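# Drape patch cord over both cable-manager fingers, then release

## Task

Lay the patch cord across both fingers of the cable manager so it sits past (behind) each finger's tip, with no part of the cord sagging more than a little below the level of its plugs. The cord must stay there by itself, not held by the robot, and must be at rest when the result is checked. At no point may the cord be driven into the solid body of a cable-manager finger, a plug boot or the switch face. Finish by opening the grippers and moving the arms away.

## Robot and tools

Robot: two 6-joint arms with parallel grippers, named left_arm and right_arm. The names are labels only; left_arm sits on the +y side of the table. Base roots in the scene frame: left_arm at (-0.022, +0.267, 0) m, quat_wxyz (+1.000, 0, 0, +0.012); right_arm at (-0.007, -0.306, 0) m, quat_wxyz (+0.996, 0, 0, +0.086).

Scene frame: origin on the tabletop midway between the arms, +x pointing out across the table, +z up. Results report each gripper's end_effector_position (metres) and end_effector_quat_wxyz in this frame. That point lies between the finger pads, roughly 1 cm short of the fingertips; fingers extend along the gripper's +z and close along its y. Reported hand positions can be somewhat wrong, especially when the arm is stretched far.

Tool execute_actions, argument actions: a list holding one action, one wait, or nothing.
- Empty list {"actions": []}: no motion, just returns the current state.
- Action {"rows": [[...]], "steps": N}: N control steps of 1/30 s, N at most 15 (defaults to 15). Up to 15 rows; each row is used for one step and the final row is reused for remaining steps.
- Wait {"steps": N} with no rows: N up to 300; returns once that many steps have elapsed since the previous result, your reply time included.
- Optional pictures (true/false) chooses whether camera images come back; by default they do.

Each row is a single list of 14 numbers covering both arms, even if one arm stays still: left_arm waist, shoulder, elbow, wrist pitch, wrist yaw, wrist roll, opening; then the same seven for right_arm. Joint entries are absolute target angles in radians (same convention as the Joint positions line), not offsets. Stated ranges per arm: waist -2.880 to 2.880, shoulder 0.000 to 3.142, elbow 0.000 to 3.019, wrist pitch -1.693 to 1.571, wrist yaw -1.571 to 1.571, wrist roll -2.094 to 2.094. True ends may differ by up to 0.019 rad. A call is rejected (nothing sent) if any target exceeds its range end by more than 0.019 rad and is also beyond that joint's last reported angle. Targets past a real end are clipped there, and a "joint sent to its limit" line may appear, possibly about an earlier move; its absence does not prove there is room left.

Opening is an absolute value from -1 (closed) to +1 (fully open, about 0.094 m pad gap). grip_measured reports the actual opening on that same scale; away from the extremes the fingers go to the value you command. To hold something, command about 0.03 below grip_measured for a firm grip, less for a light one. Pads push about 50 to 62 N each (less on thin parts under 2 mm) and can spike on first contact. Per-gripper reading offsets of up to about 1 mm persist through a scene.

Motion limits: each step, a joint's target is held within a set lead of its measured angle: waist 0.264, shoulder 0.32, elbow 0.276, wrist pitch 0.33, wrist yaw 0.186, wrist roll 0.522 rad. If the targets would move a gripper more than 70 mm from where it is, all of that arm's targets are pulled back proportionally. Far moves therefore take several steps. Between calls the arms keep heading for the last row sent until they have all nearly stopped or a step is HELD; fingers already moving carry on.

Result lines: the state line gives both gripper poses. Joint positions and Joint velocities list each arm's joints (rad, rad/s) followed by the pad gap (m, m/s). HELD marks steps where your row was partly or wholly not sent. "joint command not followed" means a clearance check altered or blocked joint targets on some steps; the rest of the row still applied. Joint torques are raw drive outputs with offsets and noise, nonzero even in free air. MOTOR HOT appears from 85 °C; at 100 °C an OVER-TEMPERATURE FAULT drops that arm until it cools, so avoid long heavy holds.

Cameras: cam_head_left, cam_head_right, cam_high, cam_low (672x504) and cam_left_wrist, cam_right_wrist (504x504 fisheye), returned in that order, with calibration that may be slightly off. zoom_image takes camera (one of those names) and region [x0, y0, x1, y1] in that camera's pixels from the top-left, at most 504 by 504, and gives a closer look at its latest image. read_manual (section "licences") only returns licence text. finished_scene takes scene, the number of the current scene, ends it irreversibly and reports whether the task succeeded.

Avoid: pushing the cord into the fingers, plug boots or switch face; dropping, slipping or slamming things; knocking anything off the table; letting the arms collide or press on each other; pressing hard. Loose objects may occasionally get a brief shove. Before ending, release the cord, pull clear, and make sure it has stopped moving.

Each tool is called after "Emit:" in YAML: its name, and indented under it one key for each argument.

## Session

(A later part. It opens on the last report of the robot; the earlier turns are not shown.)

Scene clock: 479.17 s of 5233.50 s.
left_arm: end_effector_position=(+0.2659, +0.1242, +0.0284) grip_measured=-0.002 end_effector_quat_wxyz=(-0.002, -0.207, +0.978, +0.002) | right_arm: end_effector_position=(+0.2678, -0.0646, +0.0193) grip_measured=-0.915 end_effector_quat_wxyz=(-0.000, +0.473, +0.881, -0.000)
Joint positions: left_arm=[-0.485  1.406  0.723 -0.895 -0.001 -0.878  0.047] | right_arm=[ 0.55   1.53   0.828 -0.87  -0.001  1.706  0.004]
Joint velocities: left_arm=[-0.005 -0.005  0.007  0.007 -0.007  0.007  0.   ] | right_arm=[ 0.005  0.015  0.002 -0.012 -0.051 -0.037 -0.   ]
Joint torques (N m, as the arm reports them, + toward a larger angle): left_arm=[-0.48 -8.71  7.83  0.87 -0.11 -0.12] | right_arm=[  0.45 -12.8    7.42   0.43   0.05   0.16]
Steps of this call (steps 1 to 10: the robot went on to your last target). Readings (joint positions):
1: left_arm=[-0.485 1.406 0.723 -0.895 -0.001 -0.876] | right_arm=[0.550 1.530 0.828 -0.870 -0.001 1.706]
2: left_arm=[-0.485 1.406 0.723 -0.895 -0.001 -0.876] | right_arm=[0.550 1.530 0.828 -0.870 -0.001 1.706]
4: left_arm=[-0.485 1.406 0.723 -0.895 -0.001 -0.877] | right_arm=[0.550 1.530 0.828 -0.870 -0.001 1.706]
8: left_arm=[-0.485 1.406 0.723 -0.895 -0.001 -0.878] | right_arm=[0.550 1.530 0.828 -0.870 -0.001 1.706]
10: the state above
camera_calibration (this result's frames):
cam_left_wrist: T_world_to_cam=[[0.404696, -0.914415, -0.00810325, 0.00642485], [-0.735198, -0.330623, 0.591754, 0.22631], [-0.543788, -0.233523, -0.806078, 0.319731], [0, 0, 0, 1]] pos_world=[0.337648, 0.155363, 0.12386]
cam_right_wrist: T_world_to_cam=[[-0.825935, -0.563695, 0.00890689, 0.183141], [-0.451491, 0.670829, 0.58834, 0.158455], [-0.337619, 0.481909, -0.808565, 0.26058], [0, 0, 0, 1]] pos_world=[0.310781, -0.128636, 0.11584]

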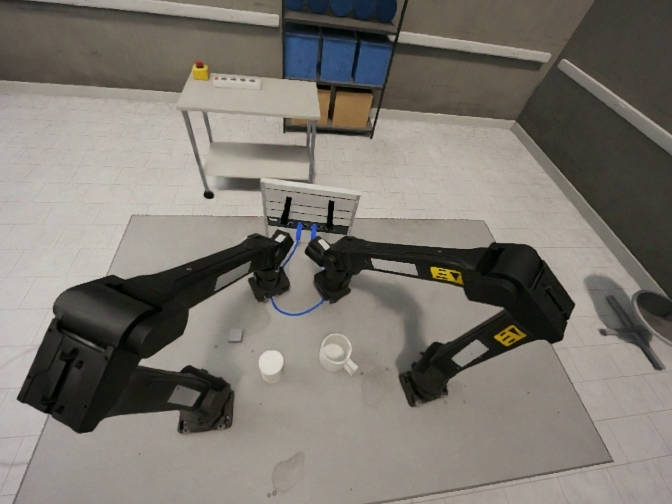

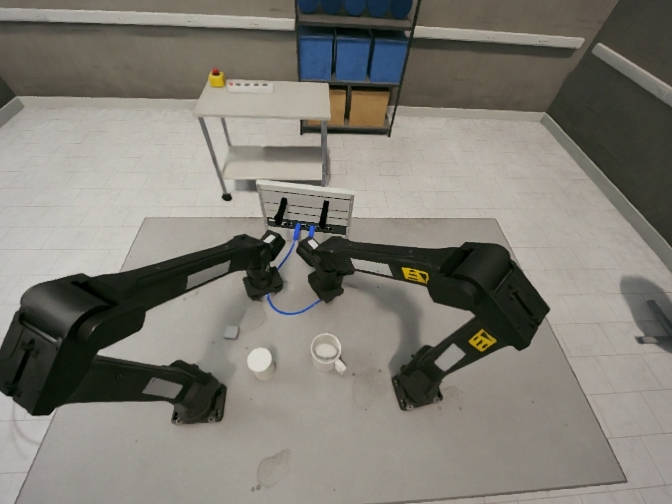

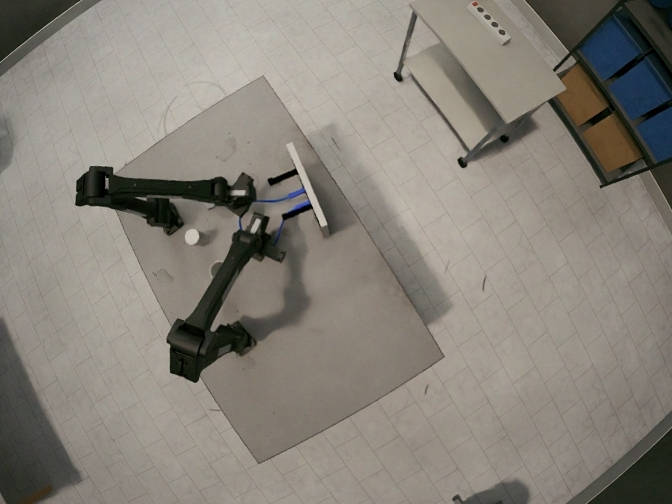

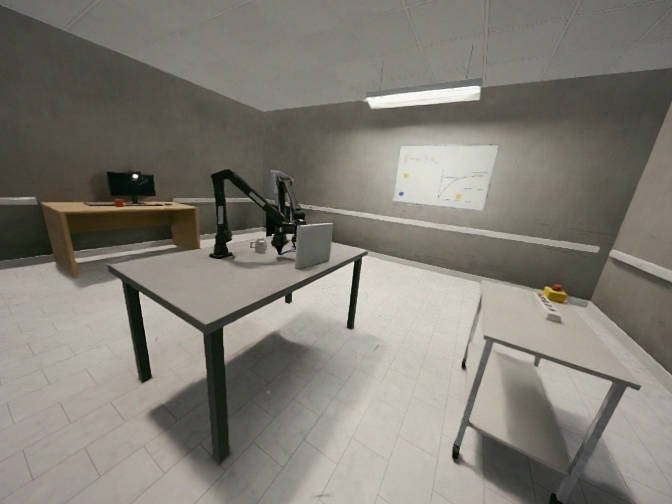

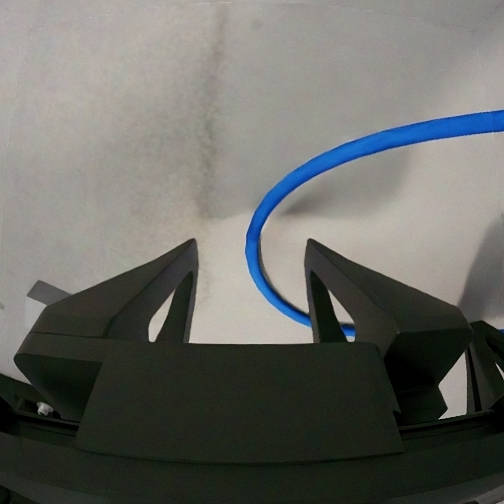

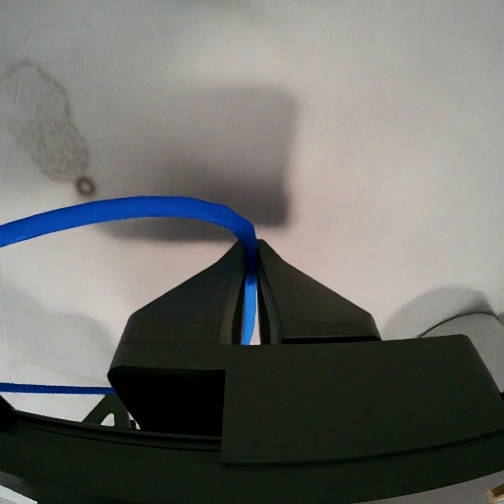

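Emit:
execute_actions:
  actions:
    - {"rows":[[-0.488,1.44,0.69,-0.815,0,-0.89,0,0.555,1.515,0.825,-0.875,0,1.72,-0.94]],"steps":15}
  pictures: false

Emit:
execute_actions:
  actions:
    - {"rows":[[-0.488,1.44,0.69,-0.815,0,-0.89,-0.94,0.555,1.515,0.825,-0.875,0,1.72,-0.94]],"steps":15}
  pictures: false

Emit:
execute_actions:
  actions:
    - {"rows":[[-0.465,1.42,0.80,-0.94,0,-0.93,-0.94,0.55,1.49,0.92,-0.96,0,1.80,-0.94],[-0.465,1.42,0.80,-0.94,0,-0.93,-0.94,0.55,1.49,0.92,-0.96,0,1.80,-0.94],[-0.465,1.42,0.80,-0.94,0,-0.93,-0.94,0.55,1.49,0.92,-0.96,0,1.80,-0.94],[-0.465,1.42,0.80,-0.94,0,-0.93,-0.94,0.55,1.49,0.92,-0.96,0,1.80,-0.94],[-0.465,1.42,0.80,-0.94,0,-0.93,-0.94,0.55,1.49,0.92,-0.96,0,1.80,-0.94],[-0.465,1.42,0.80,-0.94,0,-0.93,-0.94,0.55,1.49,0.92,-0.96,0,1.80,-0.94],[-0.465,1.42,0.80,-0.94,0,-0.93,-0.94,0.55,1.49,0.92,-0.96,0,1.80,-0.94],[-0.44,1.395,0.88,-1.036,0,-0.98,-0.94,0.54,1.455,0.966,-1.039,0,1.85,-0.94]],"steps":15}
  pictures: false

Emit:
execute_actions:
  actions:
    - {"rows":[[-0.412,1.451,1.033,-1.128,0,-1.09,-0.94,0.48,1.48,1.08,-1.13,0,1.85,-0.94]],"steps":10}
  pictures: false

Emit:
execute_actions:
  actions:
    - {"rows":[[-0.40,1.47,1.135,-1.21,0,-1.2,-0.94,0.45,1.492,1.17,-1.21,0,1.86,-0.94],[-0.40,1.47,1.135,-1.21,0,-1.2,-0.94,0.45,1.492,1.17,-1.21,0,1.86,-0.94],[-0.40,1.47,1.135,-1.21,0,-1.2,-0.94,0.45,1.492,1.17,-1.21,0,1.86,-0.94],[-0.40,1.47,1.135,-1.21,0,-1.2,-0.94,0.45,1.492,1.17,-1.21,0,1.86,-0.94],[-0.40,1.47,1.135,-1.21,0,-1.2,-0.94,0.45,1.492,1.17,-1.21,0,1.86,-0.94],[-0.40,1.47,1.135,-1.21,0,-1.2,-0.94,0.45,1.492,1.17,-1.21,0,1.86,-0.94],[-0.40,1.47,1.135,-1.21,0,-1.2,-0.94,0.45,1.492,1.17,-1.21,0,1.86,-0.94],[-0.385,1.488,1.235,-1.295,0,-1.32,-0.94,0.415,1.495,1.255,-1.296,0,1.86,-0.94]],"steps":15}
  pictures: false

Emit:
execute_actions:
  actions:
    - {"rows":[[-0.37,1.51,1.372,-1.41,0,-1.41,-0.94,0.38,1.505,1.38,-1.41,0,1.88,-0.94],[-0.37,1.51,1.372,-1.41,0,-1.41,-0.94,0.38,1.505,1.38,-1.41,0,1.88,-0.94],[-0.37,1.51,1.372,-1.41,0,-1.41,-0.94,0.38,1.505,1.38,-1.41,0,1.88,-0.94],[-0.37,1.51,1.372,-1.41,0,-1.41,-0.94,0.38,1.505,1.38,-1.41,0,1.88,-0.94],[-0.37,1.51,1.372,-1.41,0,-1.41,-0.94,0.38,1.505,1.38,-1.41,0,1.88,-0.94],[-0.37,1.51,1.372,-1.41,0,-1.41,-0.94,0.38,1.505,1.38,-1.41,0,1.88,-0.94],[-0.37,1.51,1.372,-1.41,0,-1.41,-0.94,0.38,1.505,1.38,-1.41,0,1.88,-0.94],[-0.362,1.52,1.47,-1.495,0,-1.54,-0.94,0.362,1.512,1.475,-1.495,0,1.97,-0.94]],"steps":15}
  pictures: false

Emit:
execute_actions:
  actions:
    - {"rows":[[-0.357,1.53,1.566,-1.582,0,-1.70,-0.94,0.348,1.52,1.57,-1.585,0,2.07,-0.94]],"steps":12}
  pictures: false

Emit:
execute_actions:
  actions:
    - {"rows":[[-0.346,1.59,1.64,-1.59,0,-1.74,-0.94,0.312,1.57,1.635,-1.59,0,2.07,-0.94]],"steps":10}
  pictures: false

Emit:
execute_actions:
  actions:
    - {"rows":[[-0.333,1.652,1.705,-1.595,0,-1.75,-0.94,0.275,1.62,1.69,-1.59,0,2.07,-0.94]],"steps":12}

Emit:
zoom_image:
  camera: "cam_head_left"
  region: [240, 160, 380, 265]

Scene clock: 524.40 s of 5233.50 s.
left_arm: end_effector_position=(+0.2639, +0.1252, +0.0110) grip_measured=-0.002 end_effector_quat_wxyz=(-0.000, -0.207, +0.978, +0.001) | right_arm: end_effector_position=(+0.2678, -0.0646, +0.0193) grip_measured=-0.915 end_effector_quat_wxyz=(-0.000, +0.473, +0.881, -0.000)
Joint positions: left_arm=[-0.485  1.435  0.693 -0.83  -0.001 -0.878  0.047] | right_arm=[ 0.55   1.53   0.828 -0.87  -0.001  1.706  0.004]
Joint velocities: left_arm=[-0.005 -0.005  0.002  0.002 -0.007 -0.007  0.001] | right_arm=[-0.005 -0.005 -0.002 -0.012 -0.051 -0.051 -0.   ]
Joint torques (N m, as the arm reports them, + toward a larger angle): left_arm=[-0.46 -7.98  6.86  1.08 -0.11 -0.07] | right_arm=[  1.03 -12.29   7.3    0.42   0.03   0.18]
Steps of this call (steps 1 to 15: the robot went on to your last target; steps 16 to 90: nothing new was sent; then 41.73 s passed at rest; steps 91 to 105: all 15 steps of this action). Readings (joint positions):
91: left_arm=[-0.485 1.407 0.719 -0.880 -0.001 -0.878] | right_arm=[0.550 1.530 0.828 -0.870 -0.001 1.706]
92: left_arm=[-0.485 1.410 0.712 -0.859 -0.001 -0.878] | right_arm=[0.550 1.530 0.828 -0.870 -0.001 1.706]
94: left_arm=[-0.485 1.420 0.703 -0.838 -0.001 -0.878] | right_arm=[0.550 1.530 0.828 -0.870 -0.001 1.706]
98: left_arm=[-0.485 1.435 0.693 -0.832 -0.001 -0.878] | right_arm=[0.550 1.530 0.828 -0.870 -0.001 1.706]
105: the state above

Scene clock: 524.90 s of 5233.50 s.
left_arm: end_effector_position=(+0.2646, +0.1248, +0.0110) grip_measured=-0.918 end_effector_quat_wxyz=(+0.001, -0.207, +0.978, -0.000) | right_arm: end_effector_position=(+0.2678, -0.0646, +0.0193) grip_measured=-0.915 end_effector_quat_wxyz=(-0.000, +0.473, +0.881, -0.000)
Joint positions: left_arm=[-0.485  1.435  0.693 -0.827 -0.001 -0.878  0.004] | right_arm=[ 0.55   1.53   0.828 -0.87  -0.001  1.706  0.004]
Joint velocities: left_arm=[-0.005 -0.015 -0.007 -0.012  0.022  0.007 -0.002] | right_arm=[-0.015 -0.005 -0.012 -0.017 -0.081  0.007  0.   ]
Joint torques (N m, as the arm reports them, + toward a larger angle): left_arm=[-0.87 -7.94  6.76  0.77 -0.09 -0.08] | right_arm=[  1.24 -12.04   7.31   0.2    0.07   0.18]
Steps of this call (steps 1 to 15: all 15 steps of this action). Readings (joint positions):
1: left_arm=[-0.485 1.435 0.693 -0.830 -0.001 -0.878] | right_arm=[0.550 1.530 0.828 -0.870 -0.001 1.706]
2: left_arm=[-0.485 1.435 0.693 -0.830 -0.001 -0.878] | right_arm=[0.550 1.530 0.828 -0.870 -0.001 1.706]
4: left_arm=[-0.485 1.435 0.693 -0.830 -0.001 -0.878] | right_arm=[0.550 1.530 0.828 -0.870 -0.001 1.706]
8: left_arm=[-0.485 1.435 0.693 -0.827 -0.001 -0.878] | right_arm=[0.550 1.530 0.828 -0.870 -0.001 1.706]
15: the state above

Scene clock: 525.40 s of 5233.50 s.
left_arm: end_effector_position=(+0.2950, +0.1235, +0.0690) grip_measured=-0.918 end_effector_quat_wxyz=(-0.000, -0.264, +0.965, +0.001) | right_arm: end_effector_position=(+0.2732, -0.0610, +0.0666) grip_measured=-0.915 end_effector_quat_wxyz=(-0.002, +0.525, +0.851, -0.004)
Joint positions: left_arm=[-0.449  1.397  0.845 -1.02  -0.001 -0.959  0.004] | right_arm=[ 0.547  1.467  0.91  -1.022 -0.001  1.826  0.004]
Joint velocities: left_arm=[ 0.005 -0.073  0.046 -0.002 -0.037 -0.066 -0.   ] | right_arm=[ 0.005 -0.063  0.042 -0.042  0.007  0.022  0.   ]
Joint torques (N m, as the arm reports them, + toward a larger angle): left_arm=[ 0.39 -8.48 10.43 -0.14 -0.11 -0.04] | right_arm=[ -0.33 -10.33  13.5    0.07   0.07   0.15]
Steps of this call (steps 1 to 15: all 15 steps of this action). Readings (joint positions):
1: left_arm=[-0.485 1.435 0.702 -0.850 -0.001 -0.885] | right_arm=[0.550 1.530 0.833 -0.886 -0.001 1.720]
2: left_arm=[-0.484 1.435 0.716 -0.882 -0.001 -0.891] | right_arm=[0.550 1.528 0.840 -0.909 -0.001 1.733]
4: left_arm=[-0.482 1.431 0.745 -0.913 -0.001 -0.901] | right_arm=[0.550 1.522 0.854 -0.932 -0.001 1.752]
8: left_arm=[-0.477 1.423 0.779 -0.946 -0.001 -0.919] | right_arm=[0.549 1.505 0.873 -0.959 -0.001 1.781]
15: the state above

Scene clock: 525.73 s of 5233.50 s.
left_arm: end_effector_position=(+0.3402, +0.1152, +0.1068) grip_measured=-0.918 end_effector_quat_wxyz=(+0.007, -0.328, +0.945, -0.006) | right_arm: end_effector_position=(+0.3155, -0.0633, +0.1057) grip_measured=-0.915 end_effector_quat_wxyz=(+0.003, +0.561, +0.828, +0.009)
Joint positions: left_arm=[-0.421  1.446  1.008 -1.113 -0.    -1.065  0.004] | right_arm=[ 0.474  1.475  1.036 -1.112 -0.001  1.837  0.004]
Joint velocities: left_arm=[ 0.005  0.024 -0.002 -0.095 -0.051 -0.081  0.   ] | right_arm=[ 0.005  0.015  0.017 -0.056  0.037  0.022 -0.   ]
Joint torques (N m, as the arm reports them, + toward a larger angle): left_arm=[ 0.57 -9.36 10.37  0.12 -0.08 -0.05] | right_arm=[  1.08 -10.46  13.14   0.05   0.09   0.15]
Steps of this call (steps 1 to 10: all 10 steps of this action). Readings (joint positions):
1: left_arm=[-0.448 1.401 0.862 -1.047 -0.000 -0.979] | right_arm=[0.543 1.467 0.923 -1.044 -0.002 1.828]
2: left_arm=[-0.444 1.414 0.893 -1.082 -0.000 -1.000] | right_arm=[0.532 1.471 0.942 -1.076 -0.003 1.831]
4: left_arm=[-0.433 1.438 0.957 -1.107 -0.000 -1.028] | right_arm=[0.504 1.475 0.985 -1.104 -0.002 1.833]
8: left_arm=[-0.421 1.446 1.007 -1.109 -0.000 -1.058] | right_arm=[0.474 1.475 1.034 -1.110 -0.001 1.836]
10: the state above

Scene clock: 526.23 s of 5233.50 s.
left_arm: end_effector_position=(+0.3740, +0.1128, +0.1620) grip_measured=-0.918 end_effector_quat_wxyz=(+0.004, -0.440, +0.898, -0.004) | right_arm: end_effector_position=(+0.3475, -0.0708, +0.1586) grip_measured=-0.915 end_effector_quat_wxyz=(+0.000, +0.590, +0.808, +0.001)
Joint positions: left_arm=[-0.395  1.48   1.199 -1.279 -0.    -1.283  0.004] | right_arm=[ 0.415  1.49   1.2   -1.279 -0.001  1.847  0.004]
Joint velocities: left_arm=[-0.005  0.005 -0.012 -0.017 -0.007 -0.154  0.   ] | right_arm=[-0.015 -0.005  0.022 -0.032 -0.022 -0.022 -0.   ]
Joint torques (N m, as the arm reports them, + toward a larger angle): left_arm=[  0.84 -10.37  11.54  -0.24  -0.12  -0.02] | right_arm=[  0.12 -11.92  13.98  -0.12   0.04   0.17]
Steps of this call (steps 1 to 15: all 15 steps of this action). Readings (joint positions):
1: left_arm=[-0.420 1.449 1.017 -1.135 -0.000 -1.087] | right_arm=[0.473 1.477 1.042 -1.132 -0.001 1.839]
2: left_arm=[-0.419 1.455 1.034 -1.164 -0.000 -1.107] | right_arm=[0.471 1.481 1.054 -1.160 -0.001 1.841]
4: left_arm=[-0.416 1.463 1.067 -1.188 -0.000 -1.137] | right_arm=[0.463 1.485 1.080 -1.186 -0.001 1.844]
8: left_arm=[-0.411 1.466 1.110 -1.216 -0.000 -1.187] | right_arm=[0.451 1.486 1.120 -1.214 -0.001 1.846]
15: the state above

Scene clock: 526.73 s of 5233.50 s.
left_arm: end_effector_position=(+0.4013, +0.1118, +0.2345) grip_measured=-0.918 end_effector_quat_wxyz=(+0.002, -0.544, +0.839, -0.003) | right_arm: end_effector_position=(+0.3773, -0.0767, +0.2314) grip_measured=-0.915 end_effector_quat_wxyz=(-0.000, +0.645, +0.764, +0.001)
Joint positions: left_arm=[-0.376  1.515  1.43  -1.479 -0.    -1.501  0.004] | right_arm=[ 0.367  1.51   1.418 -1.476 -0.001  1.941  0.004]
Joint velocities: left_arm=[-0.015 -0.005 -0.007 -0.017  0.066 -0.183 -0.   ] | right_arm=[-0.005 -0.005 -0.002 -0.022 -0.066  0.081  0.   ]
Joint torques (N m, as the arm reports them, + toward a larger angle): left_arm=[  1.09 -12.02  12.24  -0.2   -0.11  -0.05] | right_arm=[  0.29 -14.15  14.77  -0.22   0.06   0.15]
Steps of this call (steps 1 to 15: all 15 steps of this action). Readings (joint positions):
1: left_arm=[-0.394 1.484 1.215 -1.308 -0.000 -1.303] | right_arm=[0.412 1.493 1.214 -1.306 -0.001 1.851]
2: left_arm=[-0.393 1.495 1.242 -1.349 -0.000 -1.323] | right_arm=[0.408 1.499 1.235 -1.345 -0.001 1.855]
4: left_arm=[-0.388 1.508 1.295 -1.383 -0.000 -1.350] | right_arm=[0.396 1.505 1.279 -1.380 -0.001 1.860]
8: left_arm=[-0.381 1.507 1.351 -1.413 -0.000 -1.399] | right_arm=[0.379 1.506 1.338 -1.411 -0.001 1.879]
15: the state above

Scene clock: 527.13 s of 5233.50 s.
left_arm: end_effector_position=(+0.4041, +0.1105, +0.2592) grip_measured=-0.920 end_effector_quat_wxyz=(-0.004, -0.614, +0.789, +0.005) | right_arm: end_effector_position=(+0.3818, -0.0792, +0.2571) grip_measured=-0.915 end_effector_quat_wxyz=(-0.003, +0.689, +0.725, -0.007)
Joint positions: left_arm=[-0.375  1.532  1.515 -1.566  0.003 -1.673  0.004] | right_arm=[ 0.356  1.524  1.501 -1.562 -0.002  2.048  0.004]
Joint velocities: left_arm=[-0.005 -0.015 -0.007 -0.012 -0.007 -0.139  0.   ] | right_arm=[-0.005 -0.005 -0.017 -0.017  0.022  0.037 -0.   ]
Joint torques (N m, as the arm reports them, + toward a larger angle): left_arm=[  1.15 -12.2   12.95  -0.69  -0.2   -0.06] | right_arm=[ -0.28 -13.53  15.9   -0.34   0.09   0.16]
Steps of this call (steps 1 to 12: all 12 steps of this action). Readings (joint positions):
1: left_arm=[-0.376 1.518 1.441 -1.501 -0.000 -1.533] | right_arm=[0.366 1.512 1.427 -1.497 -0.001 1.961]
2: left_arm=[-0.376 1.525 1.459 -1.530 -0.000 -1.564] | right_arm=[0.365 1.518 1.443 -1.527 -0.001 1.980]
4: left_arm=[-0.375 1.532 1.493 -1.556 -0.000 -1.608] | right_arm=[0.360 1.523 1.473 -1.555 -0.001 2.008]
8: left_arm=[-0.375 1.532 1.515 -1.564 0.003 -1.654] | right_arm=[0.356 1.523 1.501 -1.561 -0.002 2.036]
12: the state above

Scene clock: 527.47 s of 5233.50 s.
left_arm: end_effector_position=(+0.4274, +0.1077, +0.2585) grip_measured=-0.920 end_effector_quat_wxyz=(-0.005, -0.637, +0.770, +0.006) | right_arm: end_effector_position=(+0.4071, -0.0862, +0.2551) grip_measured=-0.915 end_effector_quat_wxyz=(-0.005, +0.706, +0.708, -0.009)
Joint positions: left_arm=[-0.363  1.594  1.586 -1.578  0.003 -1.721  0.004] | right_arm=[ 0.315  1.577  1.557 -1.571 -0.004  2.056  0.004]
Joint velocities: left_arm=[ 0.015 -0.015 -0.017  0.007 -0.051 -0.081  0.   ] | right_arm=[-0.005  0.005 -0.007 -0.002  0.051 -0.007 -0.001]
Joint torques (N m, as the arm reports them, + toward a larger angle): left_arm=[  0.53 -13.37  13.36  -0.38  -0.26  -0.09] | right_arm=[  0.25 -15.04  16.74  -0.14   0.2    0.19]
Steps of this call (steps 1 to 10: all 10 steps of this action). Readings (joint positions):
1: left_arm=[-0.374 1.538 1.523 -1.572 0.003 -1.683] | right_arm=[0.354 1.528 1.506 -1.565 -0.004 2.050]
2: left_arm=[-0.374 1.549 1.542 -1.577 0.003 -1.692] | right_arm=[0.350 1.536 1.520 -1.569 -0.004 2.052]
4: left_arm=[-0.371 1.574 1.576 -1.578 0.003 -1.704] | right_arm=[0.336 1.557 1.546 -1.570 -0.004 2.053]
8: left_arm=[-0.365 1.594 1.586 -1.578 0.003 -1.718] | right_arm=[0.317 1.576 1.557 -1.571 -0.004 2.055]
10: the state above

Scene clock: 527.87 s of 5233.50 s.
left_arm: end_effector_position=(+0.4503, +0.1065, +0.2552) grip_measured=-0.920 end_effector_quat_wxyz=(-0.006, -0.648, +0.761, +0.007) | right_arm: end_effector_position=(+0.4310, -0.0918, +0.2539) grip_measured=-0.915 end_effector_quat_wxyz=(-0.005, +0.719, +0.695, -0.008)
Joint positions: left_arm=[-0.35   1.655  1.652 -1.586  0.003 -1.737  0.004] | right_arm=[ 0.282  1.626  1.612 -1.576 -0.005  2.058  0.004]
Joint velocities: left_arm=[-0.015 -0.005 -0.007  0.002 -0.081  0.007  0.001] | right_arm=[ 0.005 -0.005  0.002  0.012  0.125 -0.051  0.   ]
Joint torques (N m, as the arm reports them, + toward a larger angle): left_arm=[  0.67 -13.84  12.94  -0.11  -0.26  -0.09] | right_arm=[  0.32 -15.58  16.64   0.05   0.22   0.21]
Steps of this call (steps 1 to 12: all 12 steps of this action). Readings (joint positions):
1: left_arm=[-0.362 1.599 1.595 -1.582 0.003 -1.725] | right_arm=[0.314 1.581 1.563 -1.573 -0.005 2.057]
2: left_arm=[-0.361 1.610 1.613 -1.586 0.003 -1.728] | right_arm=[0.310 1.588 1.577 -1.576 -0.005 2.057]
4: left_arm=[-0.357 1.631 1.645 -1.586 0.003 -1.731] | right_arm=[0.299 1.605 1.603 -1.576 -0.005 2.057]
8: left_arm=[-0.352 1.653 1.652 -1.586 0.003 -1.735] | right_arm=[0.284 1.623 1.612 -1.576 -0.005 2.058]
12: the state above
camera_calibration (this result's frames):
cam_left_wrist: T_world_to_cam=[[0.98689, -0.159997, -0.0212072, -0.421714], [-0.116974, -0.799592, 0.589042, -0.00598209], [-0.111202, -0.578839, -0.807824, 0.441112], [0, 0, 0, 1]] pos_world=[0.464538, 0.183076, 0.350921]
cam_right_wrist: T_world_to_cam=[[-0.999422, 0.0203754, 0.0271982, 0.424324], [0.0324284, 0.811147, 0.583943, -0.0821864], [-0.0101637, 0.584488, -0.811339, 0.387448], [0, 0, 0, 1]] pos_world=[0.430682, -0.168439, 0.350803]

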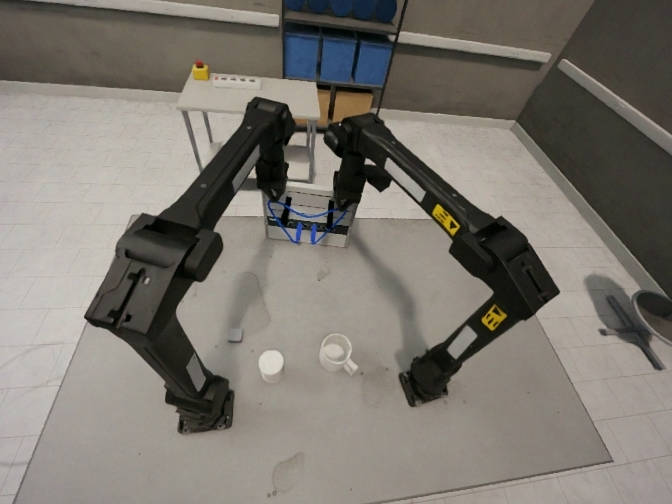

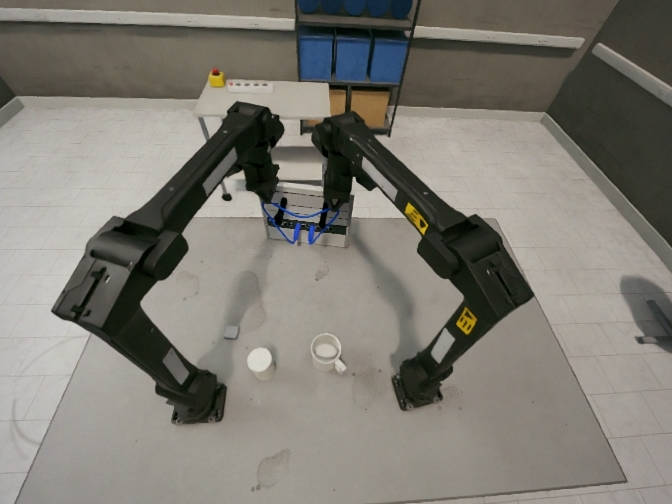

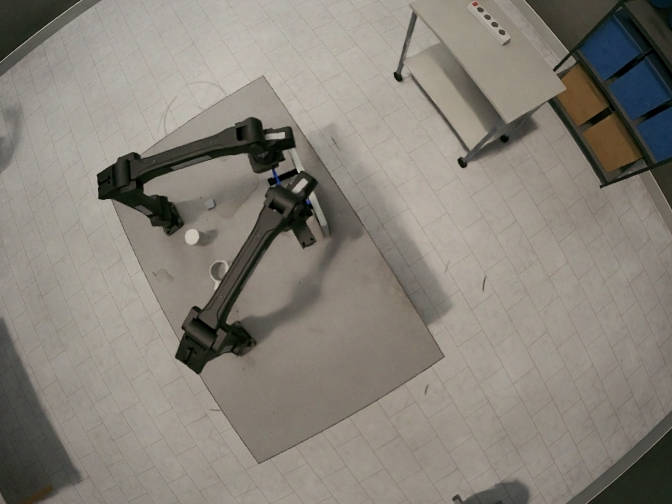

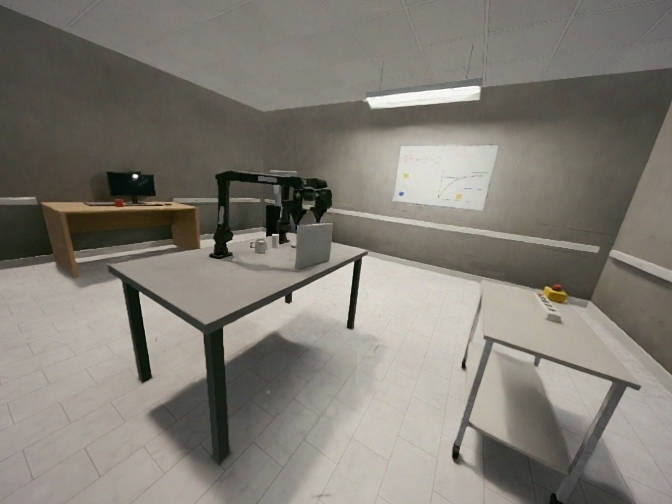

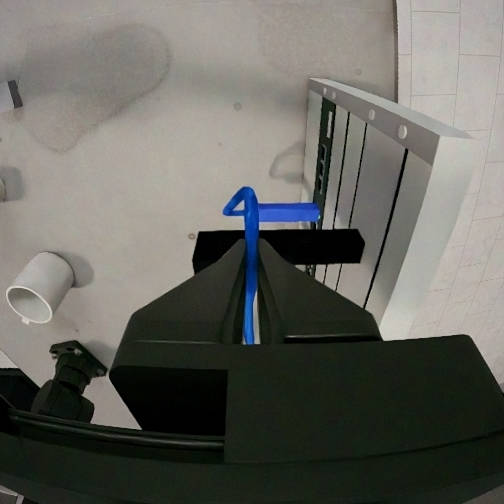

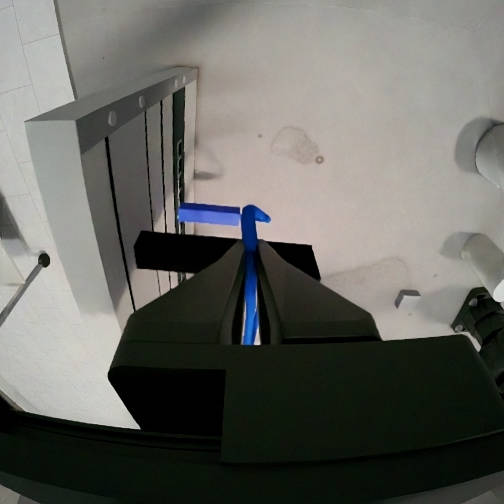

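Region (240, 160, 380, 265) of cam_head_left's 672x504 image, scaled by 3.600, with more detail than that image has; it fills the top 378 rows of this view, and the rest is white.

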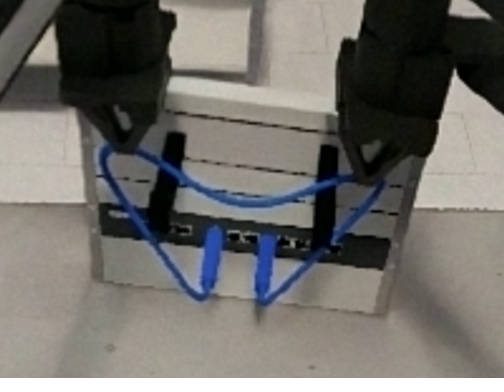

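Emit:
execute_actions:
  actions:
    - {"rows":[[-0.333,1.66,1.60,-1.505,0,-1.75,-0.94,0.272,1.627,1.555,-1.495,0,2.07,-0.94],[-0.333,1.66,1.60,-1.505,0,-1.75,-0.94,0.272,1.627,1.555,-1.495,0,2.07,-0.94],[-0.333,1.66,1.60,-1.505,0,-1.75,-0.94,0.272,1.627,1.555,-1.495,0,2.07,-0.94],[-0.333,1.66,1.60,-1.505,0,-1.75,-0.94,0.272,1.627,1.555,-1.495,0,2.07,-0.94],[-0.333,1.66,1.60,-1.505,0,-1.75,-0.94,0.272,1.627,1.555,-1.495,0,2.07,-0.94],[-0.333,1.66,1.60,-1.505,0,-1.75,-0.94,0.272,1.627,1.555,-1.495,0,2.07,-0.94],[-0.333,1.66,1.60,-1.505,0,-1.75,-0.94,0.272,1.627,1.555,-1.495,0,2.07,-0.94],[-0.333,1.662,1.548,-1.446,0,-1.75,-0.94,0.272,1.628,1.502,-1.437,0,2.07,-0.94]],"steps":15}
  pictures: false

Emit:
execute_actions:
  actions:
    - {"steps":15}

Emit:
zoom_image:
  camera: "cam_head_left"
  region: [240, 160, 380, 265]

Scene clock: 544.20 s of 5233.50 s.
left_arm: end_effector_position=(+0.4539, +0.1074, +0.2159) grip_measured=-0.920 end_effector_quat_wxyz=(-0.001, -0.650, +0.760, -0.001) | right_arm: end_effector_position=(+0.4346, -0.0942, +0.2188) grip_measured=-0.915 end_effector_quat_wxyz=(-0.000, +0.721, +0.693, +0.002)
Joint positions: left_arm=[-0.347  1.656  1.551 -1.464  0.003 -1.739  0.004] | right_arm=[ 0.276  1.622  1.515 -1.46  -0.002  2.059  0.004]
Joint velocities: left_arm=[ 0.005 -0.015 -0.017  0.046  0.007  0.051  0.   ] | right_arm=[-0.034 -0.015  0.002  0.027  0.037 -0.007 -0.001]
Joint torques (N m, as the arm reports them, + toward a larger angle): left_arm=[  0.98 -13.87   8.62   0.9   -0.24  -0.05] | right_arm=[  0.33 -14.85   8.47   1.39   0.11   0.19]
Steps of this call (steps 1 to 15: the robot went on to your last target; steps 16 to 130: nothing new was sent; then 11.50 s passed at rest; steps 131 to 145: all 15 steps of this action). Readings (joint positions):
131: left_arm=[-0.350 1.654 1.643 -1.571 0.003 -1.739] | right_arm=[0.282 1.625 1.604 -1.561 -0.005 2.059]
132: left_arm=[-0.350 1.651 1.631 -1.550 0.003 -1.739] | right_arm=[0.282 1.623 1.592 -1.541 -0.005 2.059]
134: left_arm=[-0.350 1.652 1.612 -1.530 0.003 -1.739] | right_arm=[0.282 1.624 1.572 -1.521 -0.005 2.059]
138: left_arm=[-0.349 1.657 1.591 -1.508 0.003 -1.739] | right_arm=[0.281 1.625 1.552 -1.501 -0.004 2.059]
145: the state above

Scene clock: 544.70 s of 5233.50 s.
left_arm: end_effector_position=(+0.4544, +0.1074, +0.2161) grip_measured=-0.920 end_effector_quat_wxyz=(-0.000, -0.651, +0.759, -0.002) | right_arm: end_effector_position=(+0.4349, -0.0945, +0.2188) grip_measured=-0.915 end_effector_quat_wxyz=(+0.000, +0.721, +0.692, +0.003)
Joint positions: left_arm=[-0.346  1.656  1.551 -1.462  0.003 -1.739  0.004] | right_arm=[ 0.275  1.622  1.515 -1.459 -0.001  2.059  0.004]
Joint velocities: left_arm=[-0.005 -0.015  0.007 -0.017 -0.081  0.022  0.   ] | right_arm=[-0.015 -0.005 -0.007  0.002  0.066  0.081 -0.   ]
Joint torques (N m, as the arm reports them, + toward a larger angle): left_arm=[  0.29 -12.73   8.6    0.9   -0.24  -0.06] | right_arm=[  0.26 -13.98   8.73   1.39   0.11   0.16]
Steps of this call (steps 1 to 15: the robot went on to your last target). Readings (joint positions):
1: left_arm=[-0.347 1.656 1.551 -1.463 0.003 -1.739] | right_arm=[0.275 1.622 1.515 -1.459 -0.002 2.059]
2: left_arm=[-0.346 1.656 1.551 -1.462 0.003 -1.739] | right_arm=[0.275 1.622 1.515 -1.459 -0.002 2.059]
4: left_arm=[-0.346 1.656 1.551 -1.462 0.003 -1.739] | right_arm=[0.275 1.622 1.515 -1.459 -0.002 2.059]
8: left_arm=[-0.346 1.656 1.551 -1.462 0.003 -1.739] | right_arm=[0.275 1.622 1.515 -1.459 -0.001 2.059]
15: the state above
All arms were judged still, so your last target was given up. Only a new action makes them travel on or press farther. Fingers that are still opening or closing keep moving.
camera_calibration (this result's frames):
cam_left_wrist: T_world_to_cam=[[0.988006, -0.154418, 0.00029606, -0.432124], [-0.124651, -0.796416, 0.591764, 0.0208234], [-0.0911431, -0.584703, -0.806111, 0.40166], [0, 0, 0, 1]] pos_world=[0.466145, 0.184708, 0.311588]
cam_right_wrist: T_world_to_cam=[[-0.999592, 0.0282437, 0.00425704, 0.435089], [0.0253055, 0.806589, 0.59057, -0.0584473], [0.0132462, 0.590437, -0.806975, 0.350057], [0, 0, 0, 1]] pos_world=[0.431754, -0.171832, 0.315152]

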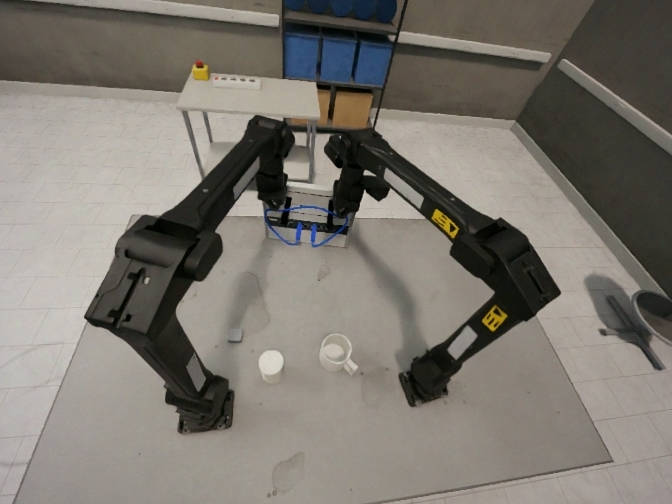

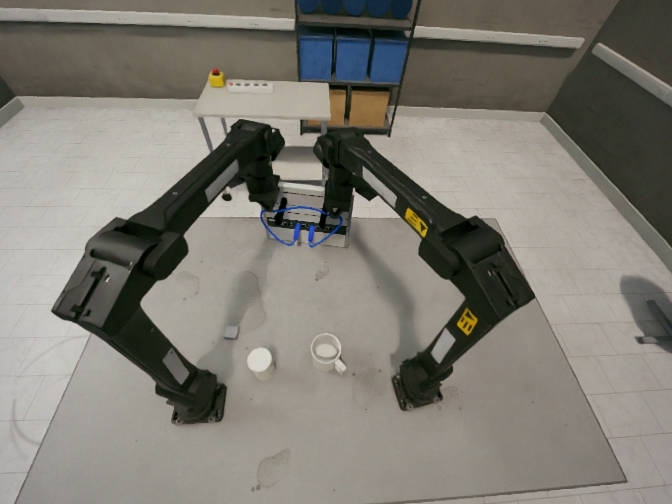

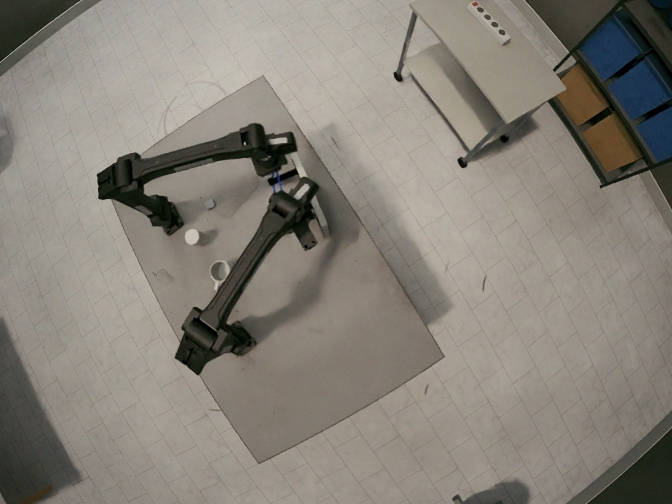

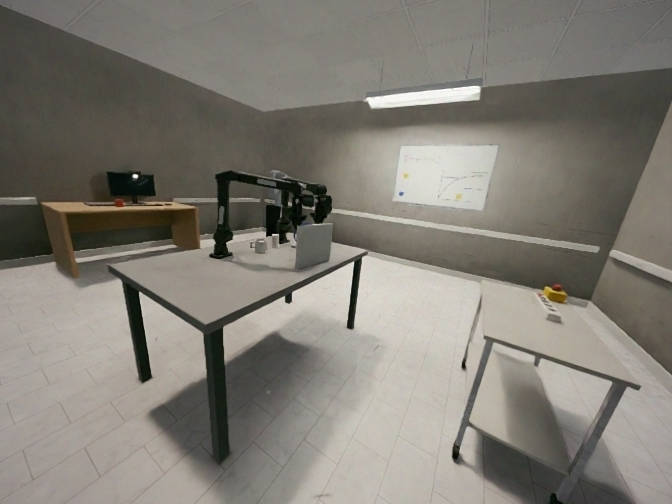

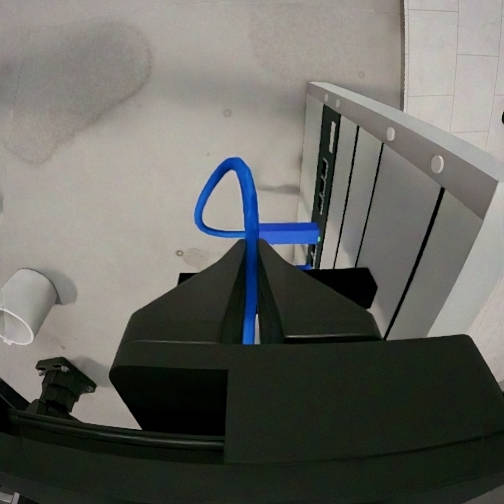

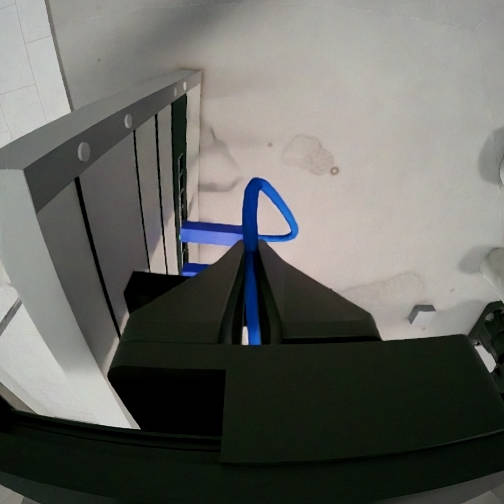

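Region (240, 160, 380, 265) of cam_head_left's 672x504 image, scaled by 3.600, with more detail than that image has; it fills the top 378 rows of this view, and the rest is white.

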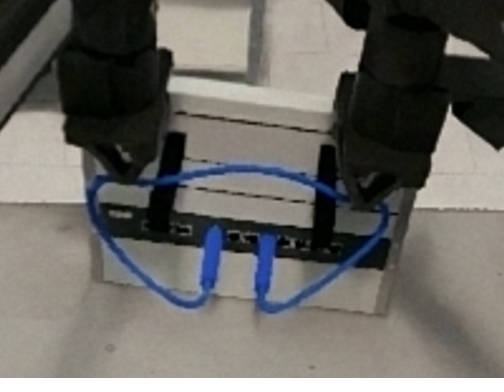

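Emit:
execute_actions:
  actions:
    - {"rows":[[-0.328,1.662,1.518,-1.415,0,-1.75,-0.94,0.27,1.628,1.468,-1.405,0,2.07,-0.94]],"steps":15}

Emit:
zoom_image:
  camera: "cam_head_left"
  region: [240, 160, 380, 265]

Scene clock: 562.10 s of 5233.50 s.
left_arm: end_effector_position=(+0.4564, +0.1087, +0.2096) grip_measured=-0.920 end_effector_quat_wxyz=(+0.003, -0.652, +0.758, -0.008) | right_arm: end_effector_position=(+0.4344, -0.0961, +0.2083) grip_measured=-0.915 end_effector_quat_wxyz=(+0.001, +0.722, +0.691, +0.005)
Joint positions: left_arm=[-0.342  1.653  1.53  -1.431  0.003 -1.739  0.004] | right_arm=[ 0.273  1.62   1.485 -1.427 -0.001  2.059  0.004]
Joint velocities: left_arm=[-0.005 -0.015 -0.007 -0.002 -0.051  0.007 -0.   ] | right_arm=[-0.005 -0.005  0.002 -0.017 -0.022  0.007 -0.003]
Joint torques (N m, as the arm reports them, + toward a larger angle): left_arm=[  1.12 -13.26   7.99   0.93  -0.26  -0.06] | right_arm=[  0.68 -14.66   8.5    1.48   0.03   0.15]
Steps of this call (steps 1 to 90: nothing new was sent; then 13.90 s passed at rest; steps 91 to 105: all 15 steps of this action). Readings (joint positions):
91: left_arm=[-0.346 1.656 1.547 -1.455 0.003 -1.739] | right_arm=[0.275 1.621 1.511 -1.451 -0.001 2.059]
92: left_arm=[-0.345 1.654 1.541 -1.445 0.003 -1.739] | right_arm=[0.275 1.620 1.503 -1.442 -0.001 2.059]
94: left_arm=[-0.344 1.654 1.533 -1.436 0.003 -1.739] | right_arm=[0.274 1.620 1.491 -1.433 -0.000 2.059]
98: left_arm=[-0.342 1.653 1.530 -1.431 0.003 -1.739] | right_arm=[0.273 1.620 1.485 -1.427 -0.001 2.059]
105: the state above
camera_calibration (this result's frames):
cam_left_wrist: T_world_to_cam=[[0.988505, -0.150621, 0.0130856, -0.437299], [-0.128913, -0.794481, 0.593449, 0.0273992], [-0.0789893, -0.588314, -0.804765, 0.391913], [0, 0, 0, 1]] pos_world=[0.466762, 0.18647, 0.30486]
cam_right_wrist: T_world_to_cam=[[-0.999522, 0.0309123, 0.000353049, 0.435715], [0.0251256, 0.805654, 0.591853, -0.0512594], [0.0180111, 0.591579, -0.806046, 0.340355], [0, 0, 0, 1]] pos_world=[0.430665, -0.173519, 0.304526]

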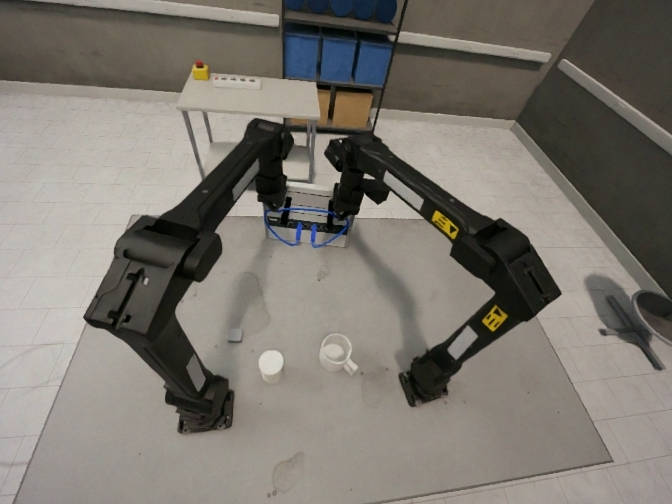

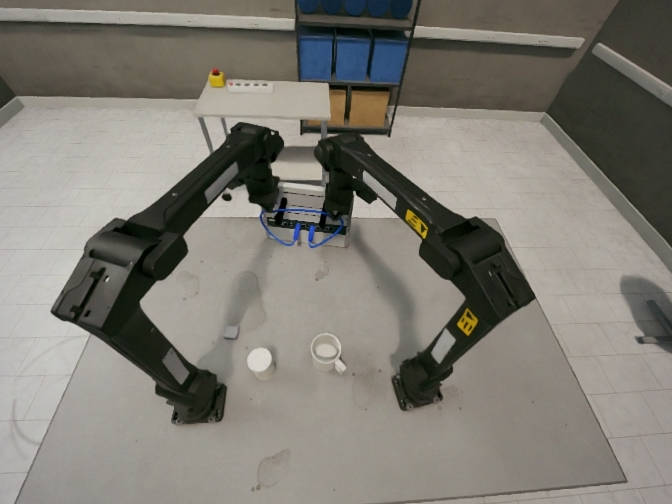

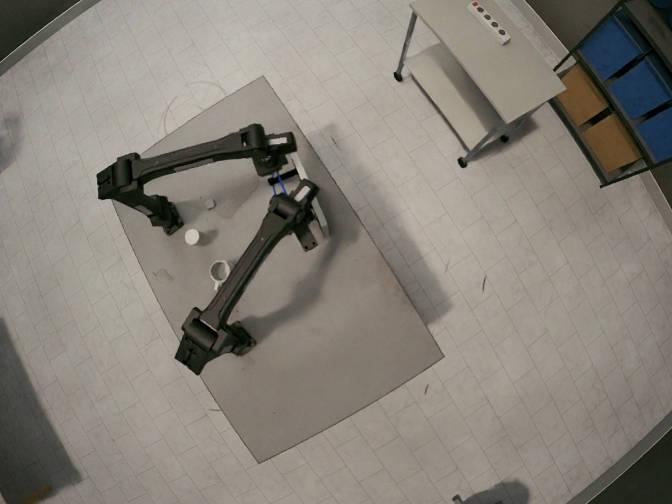

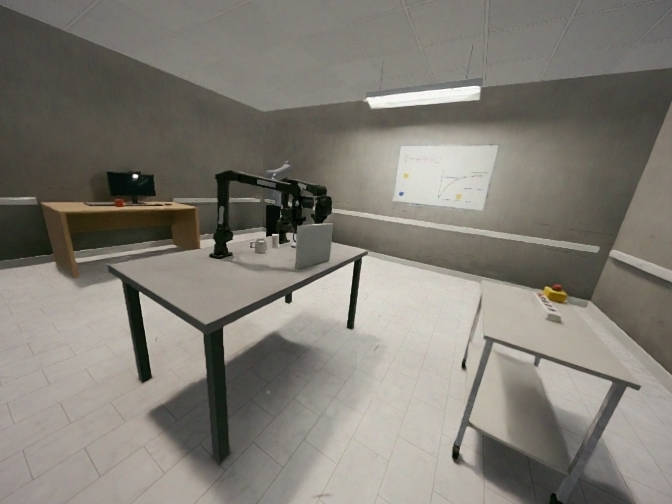

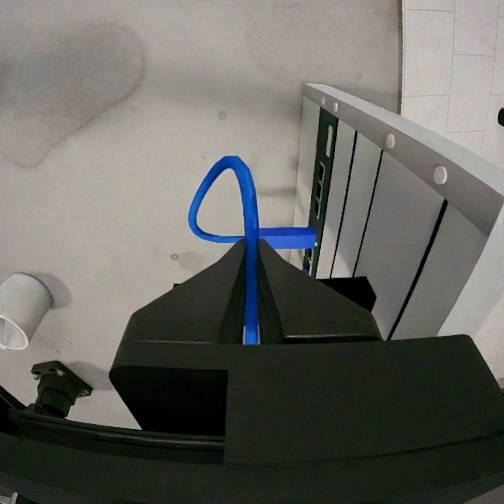

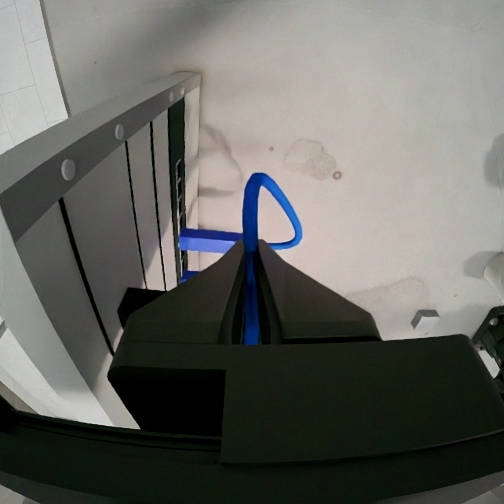

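Region (240, 160, 380, 265) of cam_head_left's 672x504 image, scaled by 3.600, with more detail than that image has; it fills the top 378 rows of this view, and the rest is white.

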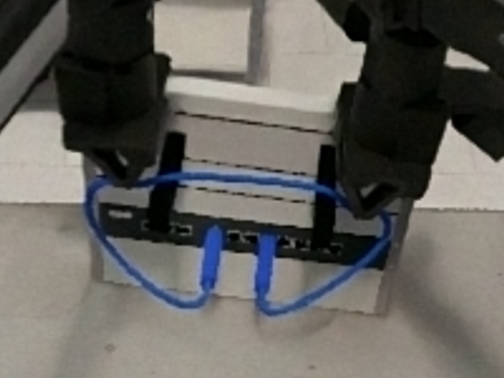

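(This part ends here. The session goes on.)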